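# Swap lab racks between rooms through a service window

## Task

Robot r1 begins in the laboratory and r2 in the reception; the connecting door is locked but a service window is open. Get the green rack, still holding every one of its tubes, standing on the reception table, and get the grey rack standing on the lab bench. Neither rack nor any tube may touch the floor, and neither robot may fall over or be left tilted. At the end both robots must have released their loads and moved away, and each rack must stay put without a robot holding it.

## Robot and tools

Robots: r1 and r2 are identical Hello Robot Stretch 4 units. Each has an omni-wheel base, a lift on a mast, an arm that extends straight forward, a three-joint wrist (yaw, pitch, roll) and a two-finger gripper. Each is about 1.6 m tall, and the base rim lies within 0.23 m of its base origin. Each carries four cameras: <name>_head_camera, <name>_head_left_camera, <name>_head_right_camera and <name>_wrist_camera.

Frames: the base frame sits on the floor under the base centre, with x forward, y left and z up. hand_pose is reported in this frame and marks a point between the open fingertips; the printed value may be slightly wrong. The odometry frame is the base frame at scene start. base_odometry counts only wheel turns, so slipping shows up as travel. Heading is positive to the left, within -3.142..3.142. Each robot reports in its own frames, so only images, lidar_m and wrist_depth_mm reveal where the robots are relative to each other.

execute_actions(actions, cameras): actions is a list holding exactly one action, or an empty list to only read state and images. The action is an object keyed by robot name, "r1" and/or "r2", and each robot's motions start at the same moment. Under a robot you may give:
- base: exactly one key, always an offset from where the base last reported itself, never a pose. translate_m drives straight in metres, forward positive, range -2..2. strafe_m moves sideways in metres, left positive, range -2..2. rotate_rad turns in place in radians, counter-clockwise positive, range -3.2..3.2.
- joints: absolute targets by joint name. lift_m is 0..1.2 m. arm_m is 0..0.55 m of extension. wrist_yaw_rad is -1.134..4.276, where 0 is forward, positive is left and 3.14 is folded back; above 3.4 the arm can get in the way. wrist_pitch_rad is -1.117..4.259, where 0 is level and 1.57 points down. wrist_roll_rad is -1.117..4.259; at 0 the fingers are level, and positive turns clockwise seen from behind. gripper_m is -0.038..0.141, the fingertip gap in metres; values below 0 make the fingers squeeze each other. A joint target outside its range is clipped to the limit and reported. A bad key or any other out-of-range value rejects the whole call, and nothing moves.
- pace: "slow", "default", "fast" or "max". Base speed is 0.1/0.3/0.4/0.6 m/s and turn rate is 1/2/3/4 rad/s. With lift_m above 0.2 these are reduced, down to 0.3 m/s and 1 rad/s at 1.2.
- contact_limits: {"arm_m": 0..0.75}, default 0.5. This sets how hard the arm may push before a contact_stop.
- end_of_arm: "enable_torque", sent alone. It revives wrist or gripper motors that have switched off.
One action runs at most 15 s. A joint or base you leave out may still be chasing its old target.

cameras: a list of camera names, or "all". Leaving it out or passing null returns all cameras; [] returns none.

wait(seconds 0..10) returns state and images without issuing commands. zoom_image(camera, region [x0,y0,x1,y1] in pixels, at most 504x504) magnifies part of that camera's most recent full image. finished_scene(scene) ends that scene for good; the result tells you whether it succeeded and gives the next task. There are two scenes.

Results: base_status and joint_status report how each motion ended. "done" for the base means the wheels turned the commanded amount, slip included. off_target means the part stopped short and may still be pushing. contact_stop_at_<key> means it hit something and dropped its target; lift, arm or wheels then go slack, so a slack lift can sink under load. limit_stop_at_<name> is a built-in stop. limit_stop_at_tilt means a lean over 6 degrees, after which lift, arm and wheels go slack. limit_stop_at_own_body means a self-collision; move away from the body, not toward it. torque_fault means a wrist or gripper motor has gone limp and needs enable_torque. If one call reports a stop, any later calls in the same reply are skipped. on_its_own lists what was not commanded in this call; there, "held at" gives the target being held. lidar_m gives 12 distances in 30-degree sectors, the first straight ahead and the rest counter-clockwise. It sees from 0.15 m up to roughly robot height; "-" means nothing seen or nearer than 0.25 m, and it misses glass and thin legs. wrist_depth_mm is a 7x7 grid of depths in mm, 100..2000. motor_effort is a percentage with a bracketed peak; a gripper effort that changes clearly under a firm squeeze suggests a grip. A turned_by_wheels vs turned_by_imu gap above about 0.1 rad suggests a hit or slip. base_tilt is in degrees, with forward and right positive.

Gripping: to grasp, command a gap smaller than the object's width. Gripper readings and "done" don't prove you are holding anything. If the fingertips stick on a surface, raise the lift. To unfold the wrist at the start, send lift_m 0.4 together with wrist_yaw_rad 0.

Avoid: bases pressing on each other. Once they touch, even millimetres more is a hard press that ends the run. Don't turn or drive carrying over 1 kg with arm_m above 0.2, especially at fast or max, since it can tip the robot; steady pushes with a raised gripper can tip it too. Avoid drops, slams and hard pushes. A level gripper holding more than about 2 kg will fault. Two robots given the same command can differ by up to about 3 cm per metre. Loose objects may occasionally be nudged.

Each tool is called after "Call:" by a JSON object that holds its "name" and its "arguments", one argument or row to a line.

## Session

Call:
{"name": "execute_actions", "arguments": {
  "actions": []
}}

Scene clock: 0.00 s.
r1.base_odometry: x=+0.000 y=+0.000 heading=+0.000 (m, m, rad; r1's odometry frame)
r1.turned_by_wheels: +0.000 (rad since the last result)
r1.turned_by_imu: +0.000 (rad since the last result)
r1.base_tilt: forward=+0.4 right=-0.3 (deg)
r1.lidar_m: 1.13 1.05 2.92 1.02 0.95 0.97 1.05 1.15 1.10 1.23 1.78 3.27
r1.base_status: not commanded
r1.joint_positions: lift_m=+0.139 arm_m=-0.002 wrist_yaw_rad=+3.052 wrist_pitch_rad=-0.005 wrist_roll_rad=+0.016 gripper_m=+0.057
r1.joint_status: not commanded
r1.motor_effort: lift_m=+20 arm_m=+0 wrist_yaw_rad=+0 wrist_pitch_rad=-5 wrist_roll_rad=-1 gripper_m=+1 wheel_0=+0 wheel_1=-1 wheel_2=+1 (%)
r1.hand_pose: x=-0.1106 y=+0.1129 z=+0.3186 quat_wxyz=(+0.045, +0.003, +0.008, +0.999) (m; r1's base frame)
r1.wrist_depth_mm: - 141 1397 1229 1060 931 854 / - 129 1336 1229 1078 931 878 / 103 140 223 1255 1078 931 878 / 131 144 1397 1255 1098 946 891 / 1182 1430 1499 1255 1078 960 891 / 1078 1098 200 1025 917 946 878 / 788 759 768 111 759 723 759
r2.base_odometry: x=+0.000 y=+0.000 heading=+0.000 (m, m, rad; r2's odometry frame)
r2.turned_by_wheels: +0.000 (rad since the last result)
r2.turned_by_imu: +0.000 (rad since the last result)
r2.base_tilt: forward=+0.5 right=-0.1 (deg)
r2.lidar_m: 2.35 0.91 0.94 1.62 2.45 1.36 1.11 1.12 1.32 1.20 1.11 1.13
r2.base_status: not commanded
r2.joint_positions: lift_m=+0.173 arm_m=+0.001 wrist_yaw_rad=+3.220 wrist_pitch_rad=-0.003 wrist_roll_rad=+0.006 gripper_m=+0.057
r2.joint_status: not commanded
r2.motor_effort: lift_m=+20 arm_m=-1 wrist_yaw_rad=-3 wrist_pitch_rad=-7 wrist_roll_rad=-1 gripper_m=-3 wheel_0=+0 wheel_1=+1 wheel_2=+0 (%)
r2.hand_pose: x=-0.1229 y=+0.0645 z=+0.3522 quat_wxyz=(-0.039, +0.001, +0.003, +0.999) (m; r2's base frame)
r2.wrist_depth_mm: - - 137 1308 1366 1464 1499 / - - 133 1308 1336 1397 1499 / - - 123 189 1336 1397 1464 / - 108 133 256 1336 1397 1464 / 180 232 1229 1255 1308 1366 1464 / 188 1182 1205 1255 211 1366 1430 / 188 878 842 1042 904 904 976
pictures: r1_head_camera, r1_head_left_camera, r1_head_right_camera, r1_wrist_camera, r2_head_camera, r2_head_left_camera, r2_head_right_camera, r2_wrist_camera
Images, in order (width x height): r1_head_camera 420x560, r1_head_left_camera 420x672, r1_head_right_camera 420x672, r1_wrist_camera 616x392, r2_head_camera 420x560, r2_head_left_camera 420x672, r2_head_right_camera 420x672, r2_wrist_camera 616x392.

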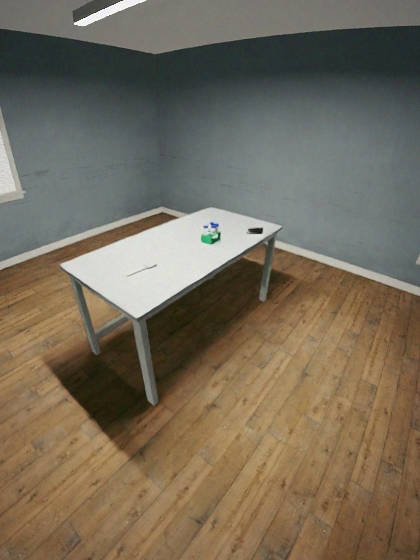

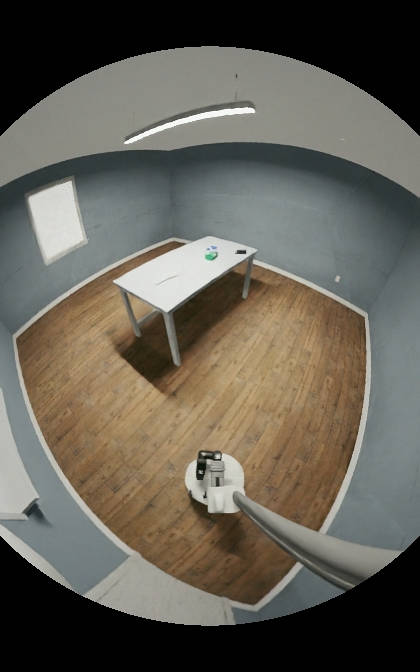

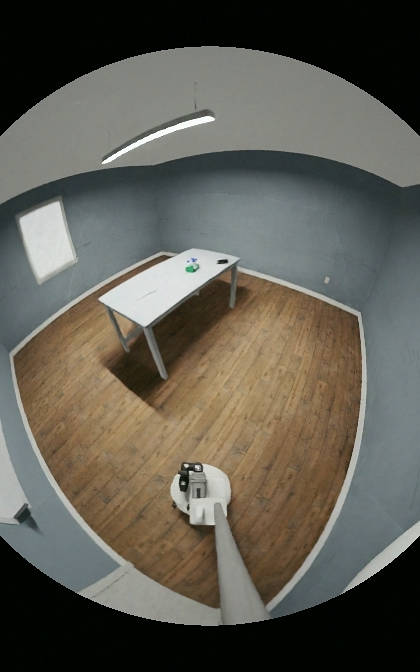

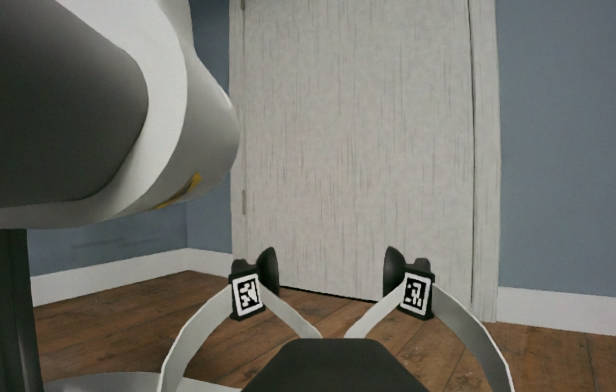

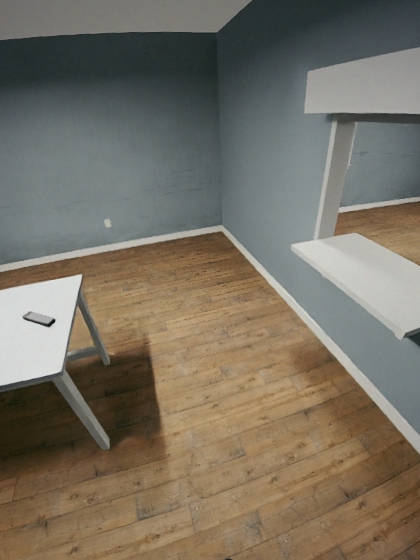

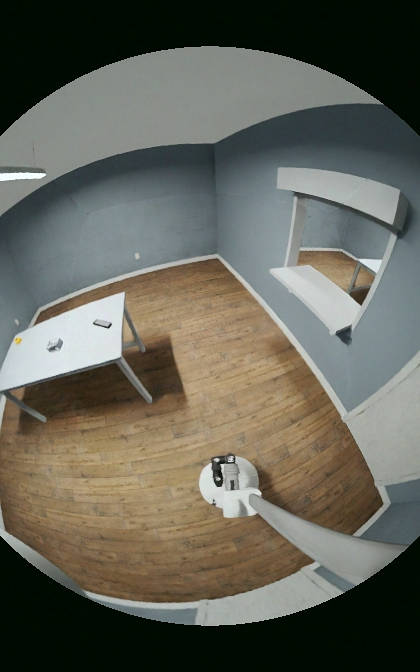

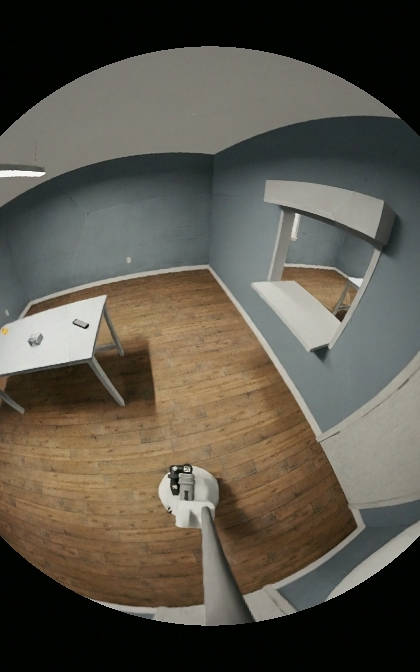

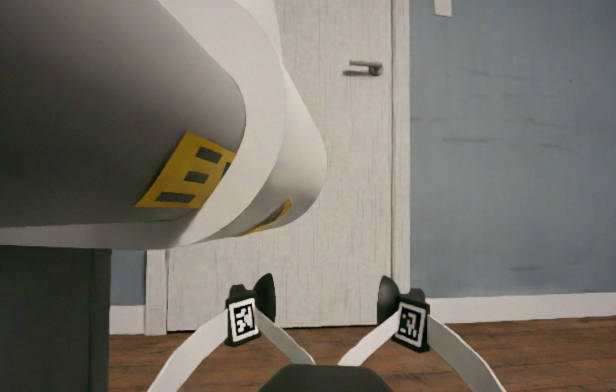

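Call:
{"name": "zoom_image", "arguments": {
  "camera": "r1_head_camera",
  "region": [170, 200, 290, 270]
}}

Call:
{"name": "zoom_image", "arguments": {
  "camera": "r2_head_left_camera",
  "region": [0, 290, 160, 420]
}}

Region (170, 200, 290, 270) of r1_head_camera's 420x560 image, scaled by 4.200, with more detail than that image has; it fills the top 294 rows of this view, and the rest is white.

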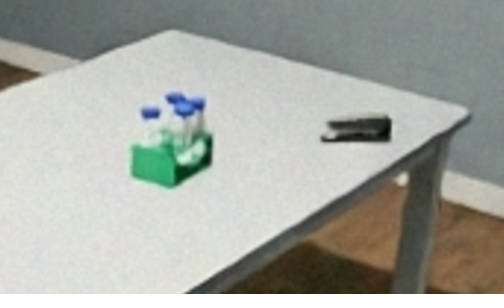

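Region (0, 290, 160, 420) of r2_head_left_camera's 420x672 image, scaled by 3.150, with more detail than that image has; it fills the top 410 rows of this view, and the rest is white.

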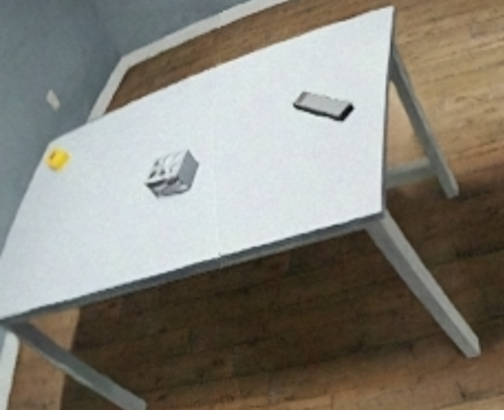

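Call:
{"name": "execute_actions", "arguments": {
  "actions": [
    {"r1":{"base":{"rotate_rad":0.95},"pace":"fast"},"r2":{"base":{"rotate_rad":0.28},"pace":"fast"}}
  ],
  "cameras": []
}}

Call:
{"name": "execute_actions", "arguments": {
  "actions": [
    {"r1":{"base":{"strafe_m":-1.47},"joints":{"lift_m":0.66,"wrist_yaw_rad":0,"gripper_m":0.141,"wrist_pitch_rad":0,"wrist_roll_rad":0},"pace":"max"},"r2":{"base":{"strafe_m":1.12},"joints":{"lift_m":0.66,"wrist_yaw_rad":0,"gripper_m":0.141,"wrist_pitch_rad":0,"wrist_roll_rad":0},"pace":"max"}}
  ]
}}

Scene clock: 2.30 s.
r1.base_odometry: x=+0.000 y=+0.000 heading=+0.950 (m, m, rad; r1's odometry frame)
r1.turned_by_wheels: +0.950 (rad since the last result)
r1.turned_by_imu: +0.974 (rad since the last result)
r1.base_tilt: forward=+0.4 right=-0.3 (deg)
r1.lidar_m: 3.57 1.13 0.98 0.95 1.01 1.18 1.13 1.16 1.61 3.29 1.22 1.07
r1.base_status: done
r1.joint_positions: lift_m=+0.139 arm_m=-0.002 wrist_yaw_rad=+3.052 wrist_pitch_rad=-0.005 wrist_roll_rad=+0.016 gripper_m=+0.057
r1.joint_status: not commanded
r1.motor_effort: lift_m=+20(20) arm_m=-1(1) wrist_yaw_rad=+0(1) wrist_pitch_rad=-5(6) wrist_roll_rad=-1(1) gripper_m=-3(2) wheel_0=-2(10) wheel_1=-1(12) wheel_2=+0(10) (%)
r1.hand_pose: x=-0.1106 y=+0.1129 z=+0.3186 quat_wxyz=(+0.045, +0.003, +0.008, +0.999) (m; r1's base frame)
r1.wrist_depth_mm: - 141 1229 1255 1281 1281 1255 / - 129 1229 1255 1308 1281 1281 / 103 141 223 1281 1281 1308 1281 / 131 145 1255 1281 1308 1336 1281 / 1255 1281 1281 1308 1281 1308 1308 / 1098 1118 201 1025 931 1042 1025 / 778 759 768 111 759 723 759
r2.base_odometry: x=+0.000 y=+0.000 heading=+0.280 (m, m, rad; r2's odometry frame)
r2.turned_by_wheels: +0.280 (rad since the last result)
r2.turned_by_imu: +0.279 (rad since the last result)
r2.base_tilt: forward=+0.5 right=-0.1 (deg)
r2.lidar_m: 3.58 0.92 1.20 3.08 1.66 1.17 1.12 1.16 1.24 1.17 1.11 1.40
r2.base_status: done
r2.joint_positions: lift_m=+0.173 arm_m=+0.001 wrist_yaw_rad=+3.220 wrist_pitch_rad=-0.003 wrist_roll_rad=+0.006 gripper_m=+0.057
r2.joint_status: not commanded
r2.motor_effort: lift_m=+21(20) arm_m=-1(0) wrist_yaw_rad=-3(2) wrist_pitch_rad=-8(7) wrist_roll_rad=+0(1) gripper_m=-3(3) wheel_0=-1(8) wheel_1=+0(9) wheel_2=+0(8) (%)
r2.hand_pose: x=-0.1229 y=+0.0645 z=+0.3522 quat_wxyz=(-0.039, +0.001, +0.003, +0.999) (m; r2's base frame)
r2.wrist_depth_mm: - - 137 1281 1255 1229 1182 / - - 133 1281 1255 1205 1205 / - - 123 189 1255 1229 1160 / - 108 133 256 1229 1182 1182 / 180 231 1308 1255 1255 1182 1160 / 189 1336 1229 1229 211 1182 1160 / 189 878 842 1060 904 917 991
pictures: none
No camera images: the call's "cameras" was empty. Leave "cameras" out to get every camera's image.

Scene clock: 6.07 s.
r1.base_odometry: x=+1.196 y=-0.855 heading=+0.950 (m, m, rad; r1's odometry frame)
r1.turned_by_wheels: +0.000 (rad since the last result)
r1.turned_by_imu: +0.004 (rad since the last result)
r1.base_tilt: forward=+0.4 right=-0.3 (deg)
r1.lidar_m: 0.80 0.86 2.36 2.39 1.64 1.18 1.13 1.20 1.67 1.79 1.88 0.88
r1.base_status: done
r1.joint_positions: lift_m=+0.660 arm_m=-0.002 wrist_yaw_rad=+0.000 wrist_pitch_rad=+0.002 wrist_roll_rad=+0.000 gripper_m=+0.141
r1.joint_status: all done
r1.motor_effort: lift_m=+21(28) arm_m=+0(1) wrist_yaw_rad=+0(5) wrist_pitch_rad=-5(5) wrist_roll_rad=-2(1) gripper_m=+0(5) wheel_0=+0(18) wheel_1=+1(18) wheel_2=+0(0) (%)
r1.hand_pose: x=+0.4574 y=-0.0874 z=+0.8375 quat_wxyz=(+1.000, +0.000, +0.001, +0.000) (m; r1's base frame)
r1.wrist_depth_mm: - - - - - - - / - - - - - - - / - - - - - - - / - - - - - - - / 707 691 683 676 661 634 654 / - - 676 668 668 654 - / 1808 1430 1921 111 1808 1756 1808
r2.base_odometry: x=-0.310 y=+1.076 heading=+0.280 (m, m, rad; r2's odometry frame)
r2.turned_by_wheels: +0.000 (rad since the last result)
r2.turned_by_imu: -0.002 (rad since the last result)
r2.base_tilt: forward=+0.6 right=+0.1 (deg)
r2.lidar_m: 0.81 0.83 2.03 1.95 1.69 1.21 1.15 1.19 1.61 2.18 2.20 0.84
r2.base_status: done
r2.joint_positions: lift_m=+0.660 arm_m=+0.001 wrist_yaw_rad=+0.000 wrist_pitch_rad=+0.002 wrist_roll_rad=+0.000 gripper_m=+0.141
r2.joint_status: all done
r2.motor_effort: lift_m=+23(29) arm_m=+0(1) wrist_yaw_rad=-7(10) wrist_pitch_rad=-6(8) wrist_roll_rad=-1(2) gripper_m=-1(2) wheel_0=+1(14) wheel_1=-3(16) wheel_2=+1(1) (%)
r2.hand_pose: x=+0.4600 y=-0.0874 z=+0.8373 quat_wxyz=(+1.000, +0.000, +0.001, +0.000) (m; r2's base frame)
r2.wrist_depth_mm: - - - - - - - / - - - - - - - / - - - - - - - / - - - - - - - / 931 976 1008 831 1078 960 - / 647 640 218 621 615 202 609 / 1921 1863 - 1060 1983 1863 -
pictures: r1_head_camera, r1_head_left_camera, r1_head_right_camera, r1_wrist_camera, r2_head_camera, r2_head_left_camera, r2_head_right_camera, r2_wrist_camera
camera_calibration (this result's frames):
r1_wrist_camera: T_world_to_cam=[[0.0523108, -0.998588, -0.0092223, -0.0881677], [-0.0570993, 0.00622896, -0.998349, 0.910195], [0.996997, 0.052751, -0.0566929, -0.173257], [0, 0, 0, 1]] pos_world=[0.229321, -0.0845733, 0.898057]
r2_wrist_camera: T_world_to_cam=[[0.0380938, -0.99922, 0.0104185, -0.103712], [0.0278917, -0.00935876, -0.999567, 0.885479], [0.998885, 0.0383679, 0.0275134, -0.258012], [0, 0, 0, 1]] pos_world=[0.236977, -0.0854444, 0.893275]
Images, in order (width x height): r1_head_camera 420x560, r1_head_left_camera 420x672, r1_head_right_camera 420x672, r1_wrist_camera 616x392, r2_head_camera 420x560, r2_head_left_camera 420x672, r2_head_right_camera 420x672, r2_wrist_camera 616x392.

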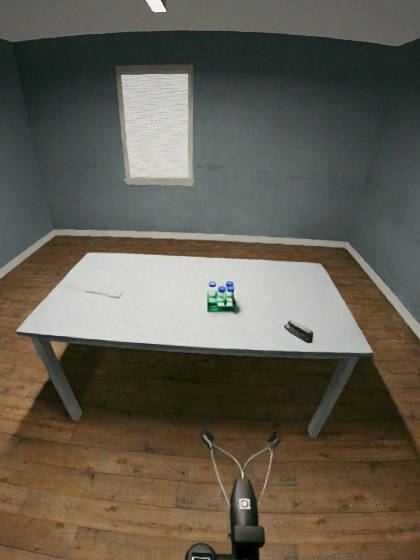

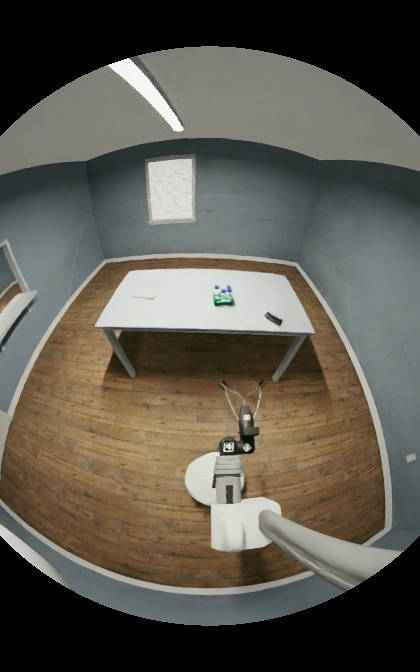

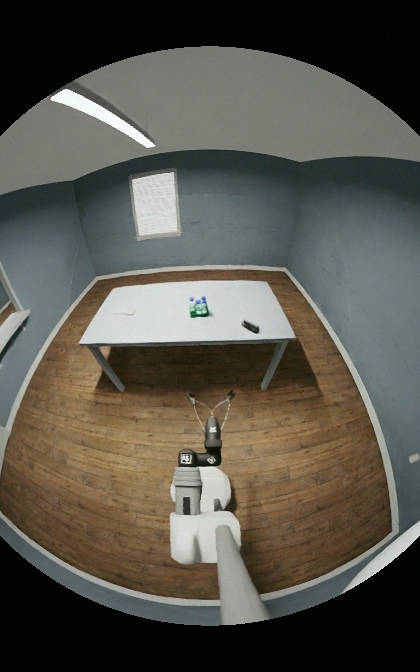

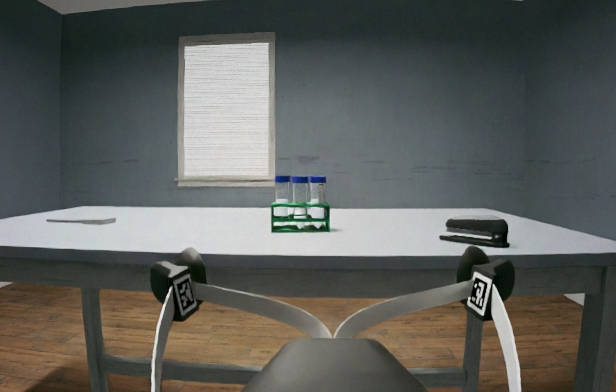

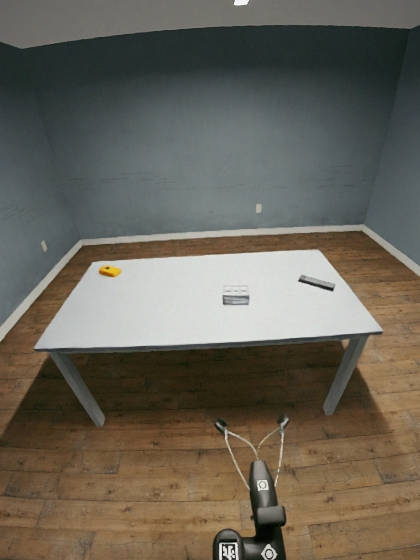

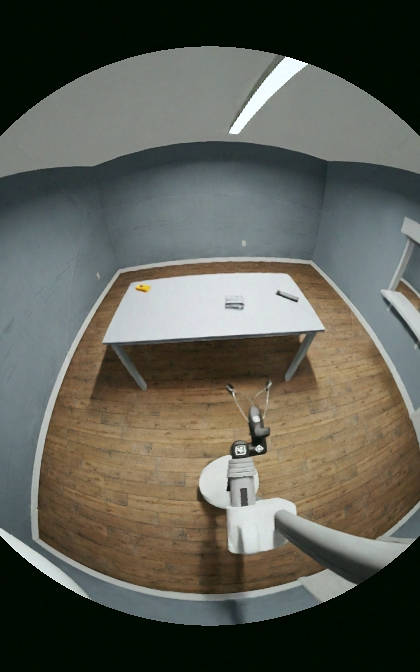

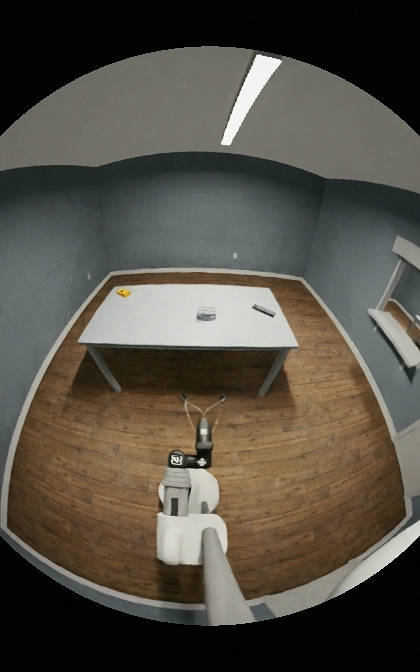

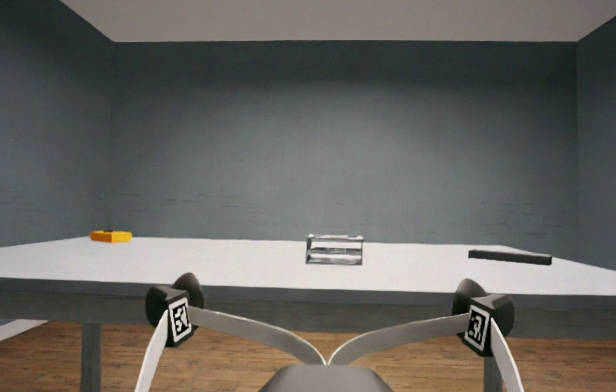

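Call:
{"name": "execute_actions", "arguments": {
  "actions": [
    {"r1":{"base":{"strafe_m":0.06},"joints":{"lift_m":0.72,"arm_m":0.25,"wrist_pitch_rad":0.2},"pace":"fast"},"r2":{"joints":{"lift_m":0.71,"arm_m":0.25,"wrist_pitch_rad":0.2},"pace":"fast"}}
  ],
  "cameras": ["r1_wrist_camera","r2_wrist_camera"]
}}

Call:
{"name": "execute_actions", "arguments": {
  "actions": [
    {"r1":{"base":{"translate_m":0.25},"pace":"fast"},"r2":{"base":{"translate_m":0.25},"pace":"fast"}}
  ],
  "cameras": ["r1_wrist_camera","r2_wrist_camera","r1_head_camera","r2_head_camera"]
}}

Scene clock: 8.20 s.
r1.base_odometry: x=+1.147 y=-0.820 heading=+0.950 (m, m, rad; r1's odometry frame)
r1.turned_by_wheels: +0.000 (rad since the last result)
r1.turned_by_imu: +0.001 (rad since the last result)
r1.base_tilt: forward=+0.4 right=-0.3 (deg)
r1.lidar_m: 0.83 0.86 2.28 2.39 1.64 1.20 1.13 1.19 1.64 1.86 1.96 0.87
r1.base_status: done
r1.joint_positions: lift_m=+0.720 arm_m=+0.249 wrist_yaw_rad=+0.000 wrist_pitch_rad=+0.202 wrist_roll_rad=+0.000 gripper_m=+0.141
r1.joint_status: all done
r1.motor_effort: lift_m=+22(23) arm_m=+4(5) wrist_yaw_rad=-1(1) wrist_pitch_rad=-4(2) wrist_roll_rad=-2(2) gripper_m=-4(1) wheel_0=-1(14) wheel_1=-1(13) wheel_2=+0(0) (%)
r1.hand_pose: x=+0.7028 y=-0.0874 z=+0.8402 quat_wxyz=(+0.995, +0.000, +0.101, +0.000) (m; r1's base frame)
r1.wrist_depth_mm: - - - - - - - / - - - - - - - / - - - - - - - / 699 691 691 609 615 676 668 / 445 449 449 452 445 436 433 / 469 459 399 397 389 384 433 / 1397 1308 1308 111 1205 1205 1366
r2.base_odometry: x=-0.310 y=+1.076 heading=+0.280 (m, m, rad; r2's odometry frame)
r2.turned_by_wheels: +0.000 (rad since the last result)
r2.turned_by_imu: +0.001 (rad since the last result)
r2.base_tilt: forward=+0.5 right=+0.2 (deg)
r2.lidar_m: 0.80 0.84 2.04 1.94 1.70 1.22 1.16 1.20 1.60 2.19 2.17 0.85
r2.base_status: not commanded
r2.joint_positions: lift_m=+0.710 arm_m=+0.249 wrist_yaw_rad=+0.000 wrist_pitch_rad=+0.202 wrist_roll_rad=+0.000 gripper_m=+0.141
r2.joint_status: all done
r2.motor_effort: lift_m=+24(26) arm_m=+5(5) wrist_yaw_rad=-3(3) wrist_pitch_rad=-6(9) wrist_roll_rad=-1(1) gripper_m=-1(1) wheel_0=+1(1) wheel_1=-3(3) wheel_2=+1(1) (%)
r2.hand_pose: x=+0.7027 y=-0.0874 z=+0.8300 quat_wxyz=(+0.995, +0.000, +0.101, +0.000) (m; r2's base frame)
r2.wrist_depth_mm: - - - - - - - / - - - - - - - / - - - - - - - / 931 946 931 820 960 976 - / 496 500 508 508 512 517 517 / 389 366 217 370 353 202 349 / 1229 1182 1160 283 1138 399 397
pictures: r1_wrist_camera, r2_wrist_camera
camera_calibration (this result's frames):
r1_wrist_camera: T_world_to_cam=[[0.049604, -0.99858, -0.0194074, -0.0904762], [-0.254217, 0.00616796, -0.967127, 1.03915], [0.965874, 0.0529071, -0.253551, -0.230529], [0, 0, 0, 1]] pos_world=[0.49132, -0.0845606, 0.944784]
r2_wrist_camera: T_world_to_cam=[[0.0394851, -0.999217, 0.00268629, -0.107417], [-0.171142, -0.00941146, -0.985201, 0.999308], [0.984455, 0.0384411, -0.171379, -0.324956], [0, 0, 0, 1]] pos_world=[0.495169, -0.0854367, 0.929117]
Images, in order (width x height): r1_wrist_camera 616x392, r2_wrist_camera 616x392.

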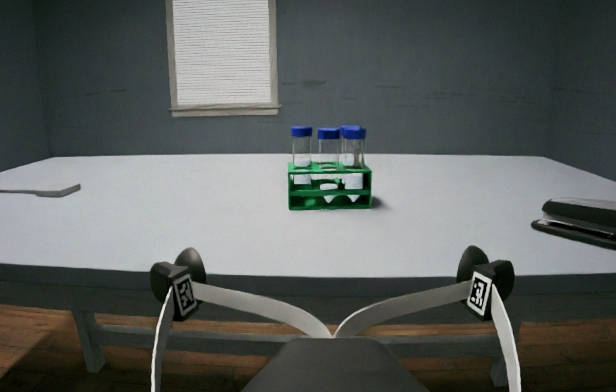

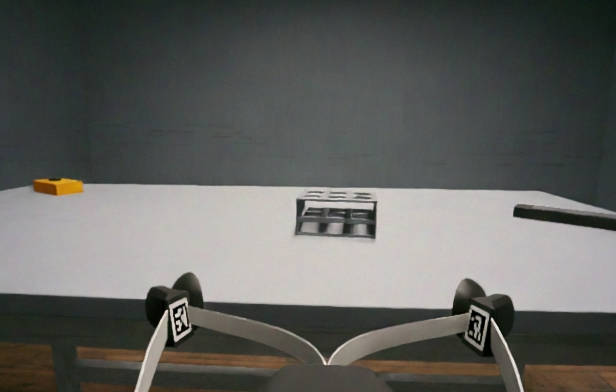

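Scene clock: 10.13 s.
r1.base_odometry: x=+1.292 y=-0.617 heading=+0.950 (m, m, rad; r1's odometry frame)
r1.turned_by_wheels: +0.001 (rad since the last result)
r1.turned_by_imu: +0.000 (rad since the last result)
r1.base_tilt: forward=+0.4 right=-0.2 (deg)
r1.lidar_m: 0.59 0.61 0.85 2.25 1.99 1.45 1.37 1.44 1.94 1.87 0.82 0.61
r1.base_status: done
r1.joint_positions: lift_m=+0.720 arm_m=+0.249 wrist_yaw_rad=+0.000 wrist_pitch_rad=+0.202 wrist_roll_rad=+0.000 gripper_m=+0.141
r1.joint_status: not commanded
r1.motor_effort: lift_m=+22(22) arm_m=+5(5) wrist_yaw_rad=+0(2) wrist_pitch_rad=-5(3) wrist_roll_rad=-2(2) gripper_m=-1(1) wheel_0=+3(10) wheel_1=+4(10) wheel_2=+0(12) (%)
r1.hand_pose: x=+0.7028 y=-0.0874 z=+0.8402 quat_wxyz=(+0.995, +0.000, +0.101, +0.000) (m; r1's base frame)
r1.wrist_depth_mm: - - - - - - - / - - - - - - - / - - - - - - - / 707 707 699 683 683 676 676 / 445 449 449 373 379 436 433 / 324 310 298 330 298 290 315 / 263 256 271 111 256 254 -
r2.base_odometry: x=-0.069 y=+1.146 heading=+0.280 (m, m, rad; r2's odometry frame)
r2.turned_by_wheels: +0.001 (rad since the last result)
r2.turned_by_imu: +0.001 (rad since the last result)
r2.base_tilt: forward=+0.7 right=+0.0 (deg)
r2.lidar_m: 0.57 0.59 0.80 1.94 2.03 1.48 1.41 1.44 1.95 2.13 0.83 0.59
r2.base_status: done
r2.joint_positions: lift_m=+0.710 arm_m=+0.249 wrist_yaw_rad=+0.000 wrist_pitch_rad=+0.202 wrist_roll_rad=+0.000 gripper_m=+0.141
r2.joint_status: not commanded
r2.motor_effort: lift_m=+24(24) arm_m=+5(5) wrist_yaw_rad=-2(2) wrist_pitch_rad=-7(6) wrist_roll_rad=-2(2) gripper_m=+1(2) wheel_0=+2(7) wheel_1=+3(10) wheel_2=+2(11) (%)
r2.hand_pose: x=+0.7027 y=-0.0874 z=+0.8300 quat_wxyz=(+0.995, +0.000, +0.101, +0.000) (m; r2's base frame)
r2.wrist_depth_mm: - - - - - - - / - - - - - - - / - - - - - - - / - - - - - - - / 500 504 504 379 397 517 517 / 340 322 218 336 327 203 347 / 256 247 260 207 250 251 263
pictures: r1_head_camera, r1_wrist_camera, r2_head_camera, r2_wrist_camera
camera_calibration (this result's frames):
r1_wrist_camera: T_world_to_cam=[[0.0495648, -0.998582, -0.0194074, -0.0904606], [-0.254217, 0.00617794, -0.967127, 1.03916], [0.965876, 0.0528692, -0.253551, -0.230547], [0, 0, 0, 1]] pos_world=[0.491335, -0.0845634, 0.944785]
r2_wrist_camera: T_world_to_cam=[[0.0393459, -0.999222, 0.00268635, -0.10736], [-0.171143, -0.00938768, -0.985202, 0.999312], [0.98446, 0.0383039, -0.171379, -0.324982], [0, 0, 0, 1]] pos_world=[0.495181, -0.0854472, 0.929117]
Images, in order (width x height): r1_head_camera 420x560, r1_wrist_camera 616x392, r2_head_camera 420x560, r2_wrist_camera 616x392.

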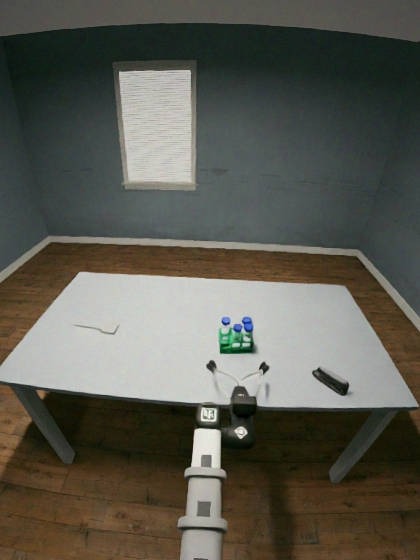

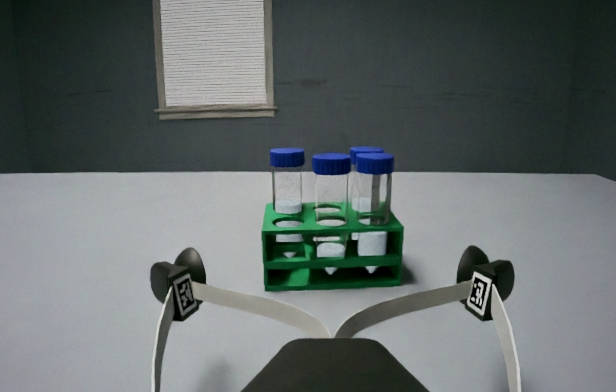

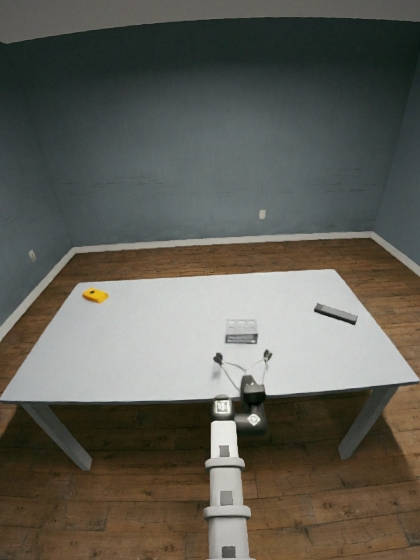

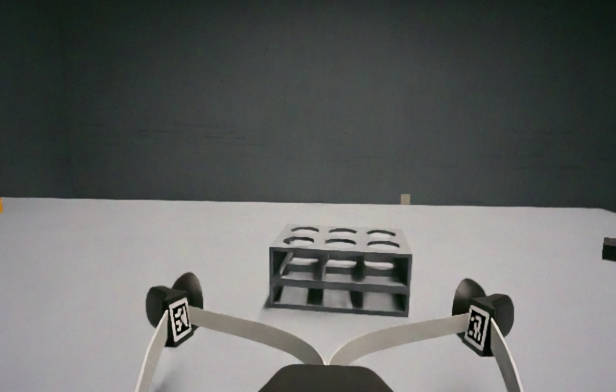

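Call:
{"name": "execute_actions", "arguments": {
  "actions": [
    {"r1":{"joints":{"lift_m":0.685,"arm_m":0.33},"pace":"fast"},"r2":{"joints":{"lift_m":0.678,"arm_m":0.33,"wrist_yaw_rad":-0.033},"pace":"fast"}}
  ],
  "cameras": ["r1_wrist_camera","r2_wrist_camera","r1_head_camera","r2_head_camera"]
}}

Call:
{"name": "zoom_image", "arguments": {
  "camera": "r1_head_camera",
  "region": [180, 300, 300, 410]
}}

Call:
{"name": "zoom_image", "arguments": {
  "camera": "r2_head_camera",
  "region": [180, 300, 300, 410]
}}

Scene clock: 11.70 s.
r1.base_odometry: x=+1.292 y=-0.617 heading=+0.950 (m, m, rad; r1's odometry frame)
r1.turned_by_wheels: +0.000 (rad since the last result)
r1.turned_by_imu: +0.000 (rad since the last result)
r1.base_tilt: forward=+0.4 right=-0.3 (deg)
r1.lidar_m: 0.59 0.62 0.85 2.23 2.00 1.44 1.38 1.45 1.92 1.86 0.85 0.62
r1.base_status: not commanded
r1.joint_positions: lift_m=+0.685 arm_m=+0.329 wrist_yaw_rad=+0.000 wrist_pitch_rad=+0.202 wrist_roll_rad=+0.000 gripper_m=+0.141
r1.joint_status: all done
r1.motor_effort: lift_m=+18(22) arm_m=+4(3) wrist_yaw_rad=+0(0) wrist_pitch_rad=-5(5) wrist_roll_rad=-2(2) gripper_m=-1(1) wheel_0=+2(3) wheel_1=+4(4) wheel_2=+0(1) (%)
r1.hand_pose: x=+0.7828 y=-0.0874 z=+0.8054 quat_wxyz=(+0.995, +0.000, +0.101, +0.000) (m; r1's base frame)
r1.wrist_depth_mm: - - - - - - - / - - - - - - - / - - - - - - - / 569 559 559 320 325 544 539 / 357 362 317 304 283 351 347 / 260 250 240 265 239 233 255 / 211 206 217 111 207 204 -
r2.base_odometry: x=-0.069 y=+1.146 heading=+0.280 (m, m, rad; r2's odometry frame)
r2.turned_by_wheels: +0.000 (rad since the last result)
r2.turned_by_imu: +0.000 (rad since the last result)
r2.base_tilt: forward=+0.6 right=+0.1 (deg)
r2.lidar_m: 0.57 0.60 0.80 1.95 2.04 1.49 1.41 1.43 1.95 2.12 0.81 0.59
r2.base_status: not commanded
r2.joint_positions: lift_m=+0.678 arm_m=+0.329 wrist_yaw_rad=-0.033 wrist_pitch_rad=+0.202 wrist_roll_rad=+0.000 gripper_m=+0.141
r2.joint_status: all done
r2.motor_effort: lift_m=+15(22) arm_m=+5(5) wrist_yaw_rad=-4(2) wrist_pitch_rad=-7(8) wrist_roll_rad=-2(2) gripper_m=+0(0) wheel_0=+2(2) wheel_1=+3(3) wheel_2=+2(2) (%)
r2.hand_pose: x=+0.7796 y=-0.0966 z=+0.7987 quat_wxyz=(+0.995, +0.002, +0.101, -0.016) (m; r2's base frame)
r2.wrist_depth_mm: - - - - - - - / - - - - - - - / - - - - - - - / 741 750 759 778 - - - / 399 407 370 290 281 418 415 / 273 259 217 258 253 202 281 / 206 200 209 183 202 202 211
pictures: r1_head_camera, r1_wrist_camera, r2_head_camera, r2_wrist_camera
camera_calibration (this result's frames):
r1_wrist_camera: T_world_to_cam=[[0.049581, -0.998581, -0.0194136, -0.0951014], [-0.25434, 0.00617315, -0.967095, 1.02596], [0.965843, 0.0528872, -0.253673, -0.316483], [0, 0, 0, 1]] pos_world=[0.571331, -0.084562, 0.910074]
r2_wrist_camera: T_world_to_cam=[[0.00651191, -0.999975, 0.00268449, -0.0940041], [-0.171437, -0.00376121, -0.985188, 0.982356], [0.985174, 0.00595524, -0.171457, -0.409367], [0, 0, 0, 1]] pos_world=[0.572322, -0.087869, 0.897868]
Images, in order (width x height): r1_head_camera 420x560, r1_wrist_camera 616x392, r2_head_camera 420x560, r2_wrist_camera 616x392.

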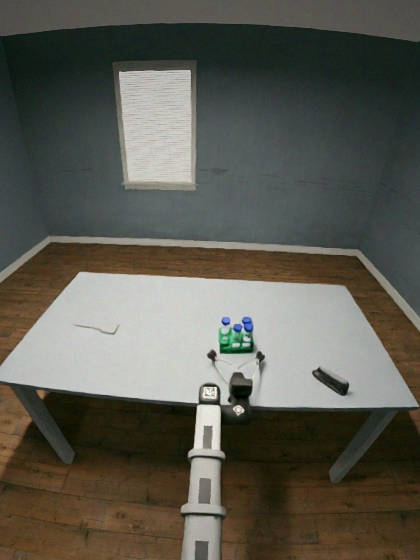

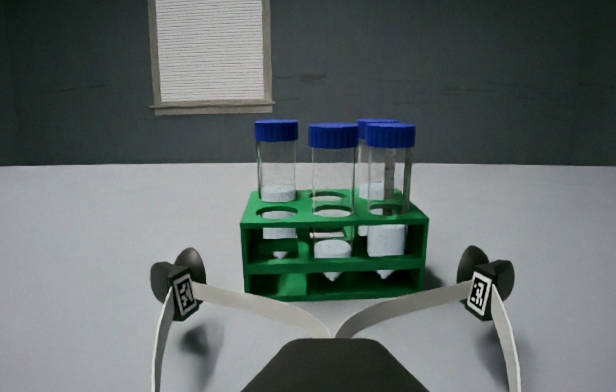

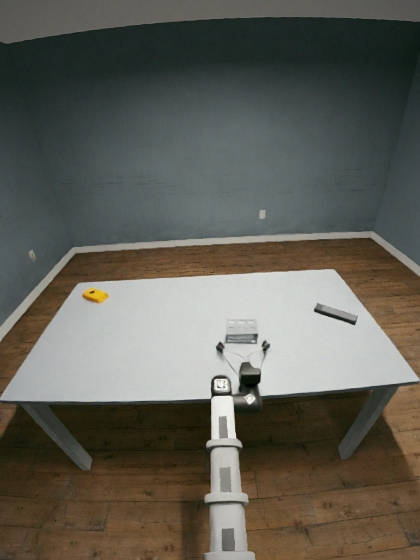

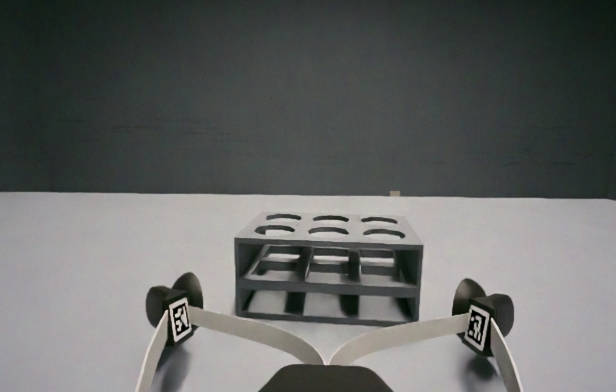

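Region (180, 300, 300, 410) of r1_head_camera's 420x560 image, scaled by 4.200, with more detail than that image has; it fills the top 462 rows of this view, and the rest is white.

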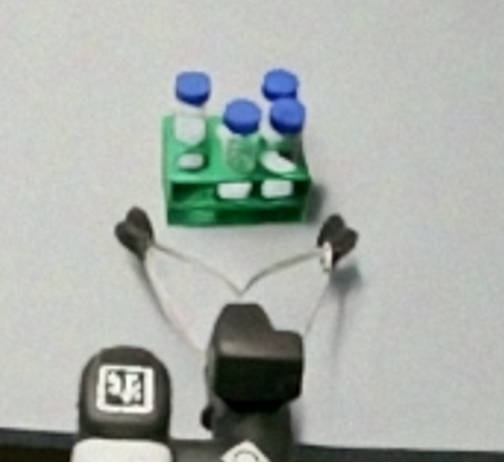

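Region (180, 300, 300, 410) of r2_head_camera's 420x560 image, scaled by 4.200, with more detail than that image has; it fills the top 462 rows of this view, and the rest is white.

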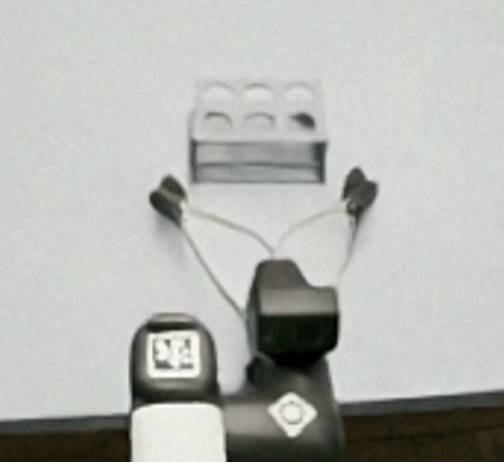

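Call:
{"name": "execute_actions", "arguments": {
  "actions": [
    {"r1":{"joints":{"arm_m":0.40,"wrist_yaw_rad":-0.007}},"r2":{"joints":{"arm_m":0.393}}}
  ],
  "cameras": ["r1_wrist_camera","r2_wrist_camera","r1_head_camera","r2_head_camera"]
}}

Call:
{"name": "zoom_image", "arguments": {
  "camera": "r1_head_camera",
  "region": [180, 300, 300, 410]
}}

Call:
{"name": "zoom_image", "arguments": {
  "camera": "r2_head_camera",
  "region": [180, 300, 300, 410]
}}

Scene clock: 13.00 s.
r1.base_odometry: x=+1.292 y=-0.617 heading=+0.950 (m, m, rad; r1's odometry frame)
r1.turned_by_wheels: +0.000 (rad since the last result)
r1.turned_by_imu: +0.000 (rad since the last result)
r1.base_tilt: forward=+0.4 right=-0.3 (deg)
r1.lidar_m: 0.58 0.60 0.86 2.23 2.01 1.45 1.39 1.44 1.93 1.87 0.86 0.60
r1.base_status: not commanded
r1.joint_positions: lift_m=+0.685 arm_m=+0.399 wrist_yaw_rad=-0.007 wrist_pitch_rad=+0.202 wrist_roll_rad=+0.000 gripper_m=+0.141
r1.joint_status: all done
r1.motor_effort: lift_m=+18(18) arm_m=+5(5) wrist_yaw_rad=-1(4) wrist_pitch_rad=-4(3) wrist_roll_rad=-2(2) gripper_m=-1(0) wheel_0=+3(3) wheel_1=+4(4) wheel_2=+0(0) (%)
r1.hand_pose: x=+0.8521 y=-0.0894 z=+0.8054 quat_wxyz=(+0.995, +0.001, +0.101, -0.003) (m; r1's base frame)
r1.wrist_depth_mm: - - - - - - - / - - - - - - - / - - - 241 198 - - / 569 559 554 554 449 539 539 / 357 359 245 244 222 349 347 / 259 250 202 217 209 206 253 / 211 206 208 111 206 204 -
r2.base_odometry: x=-0.069 y=+1.146 heading=+0.280 (m, m, rad; r2's odometry frame)
r2.turned_by_wheels: +0.000 (rad since the last result)
r2.turned_by_imu: +0.000 (rad since the last result)
r2.base_tilt: forward=+0.4 right=+0.1 (deg)
r2.lidar_m: 0.54 0.57 0.81 1.96 2.04 1.50 1.40 1.44 1.92 2.12 0.83 0.61
r2.base_status: not commanded
r2.joint_positions: lift_m=+0.678 arm_m=+0.392 wrist_yaw_rad=-0.033 wrist_pitch_rad=+0.202 wrist_roll_rad=+0.000 gripper_m=+0.141
r2.joint_status: all done
r2.motor_effort: lift_m=+15(15) arm_m=+5(6) wrist_yaw_rad=-2(3) wrist_pitch_rad=-6(6) wrist_roll_rad=-2(3) gripper_m=-1(1) wheel_0=+2(2) wheel_1=+3(3) wheel_2=+2(2) (%)
r2.hand_pose: x=+0.8426 y=-0.0967 z=+0.7987 quat_wxyz=(+0.995, +0.002, +0.101, -0.016) (m; r2's base frame)
r2.wrist_depth_mm: - - - - - - - / - - - - - - - / - - - - - - - / - - - - - - - / 399 404 373 248 225 415 418 / 273 259 206 231 216 197 281 / 206 200 202 178 194 193 211
pictures: r1_head_camera, r1_wrist_camera, r2_head_camera, r2_wrist_camera
camera_calibration (this result's frames):
r1_wrist_camera: T_world_to_cam=[[0.0425177, -0.998907, -0.019413, -0.0945428], [-0.25428, 0.00797164, -0.967098, 1.04372], [0.966196, 0.0460551, -0.253663, -0.384242], [0, 0, 0, 1]] pos_world=[0.640669, -0.0850633, 0.910074]
r2_wrist_camera: T_world_to_cam=[[0.00633601, -0.999976, 0.0026844, -0.094315], [-0.171438, -0.00373096, -0.985188, 0.993151], [0.985175, 0.00578195, -0.171457, -0.471404], [0, 0, 0, 1]] pos_world=[0.635276, -0.0878818, 0.897868]
Images, in order (width x height): r1_head_camera 420x560, r1_wrist_camera 616x392, r2_head_camera 420x560, r2_wrist_camera 616x392.

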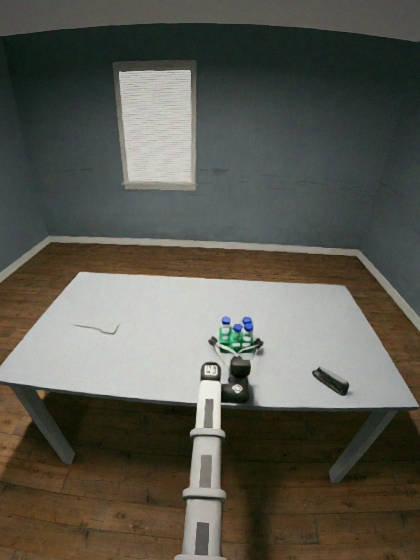

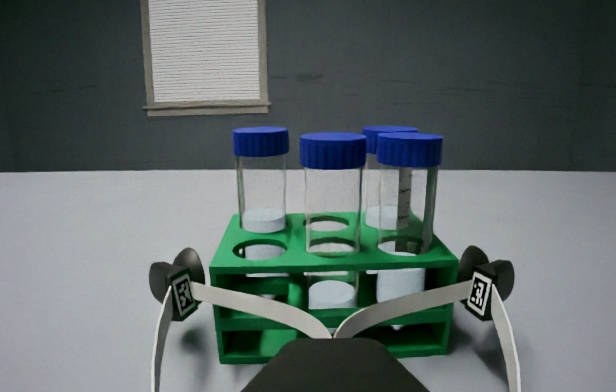

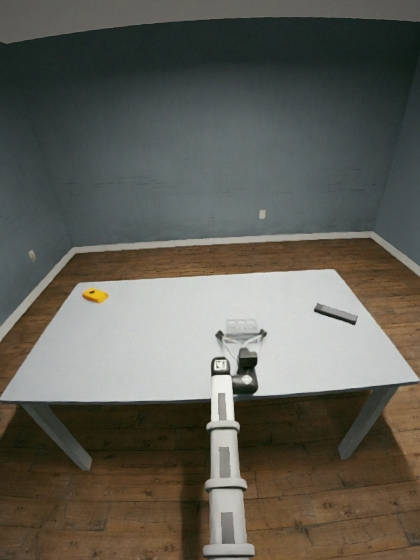

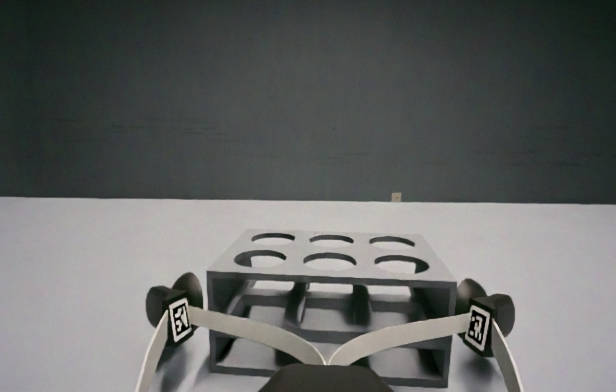

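Region (180, 300, 300, 410) of r1_head_camera's 420x560 image, scaled by 4.200, with more detail than that image has; it fills the top 462 rows of this view, and the rest is white.

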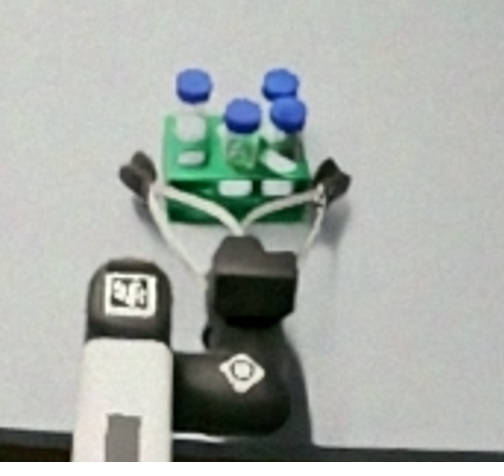

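Region (180, 300, 300, 410) of r2_head_camera's 420x560 image, scaled by 4.200, with more detail than that image has; it fills the top 462 rows of this view, and the rest is white.

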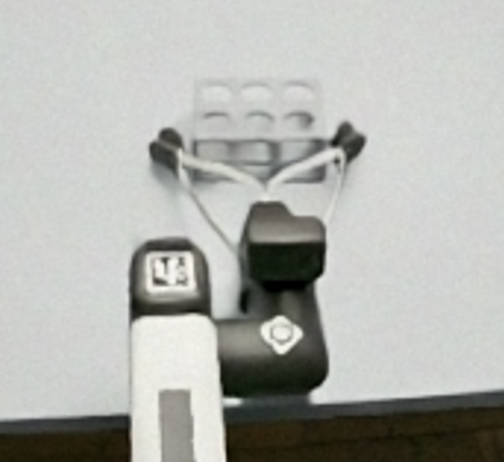

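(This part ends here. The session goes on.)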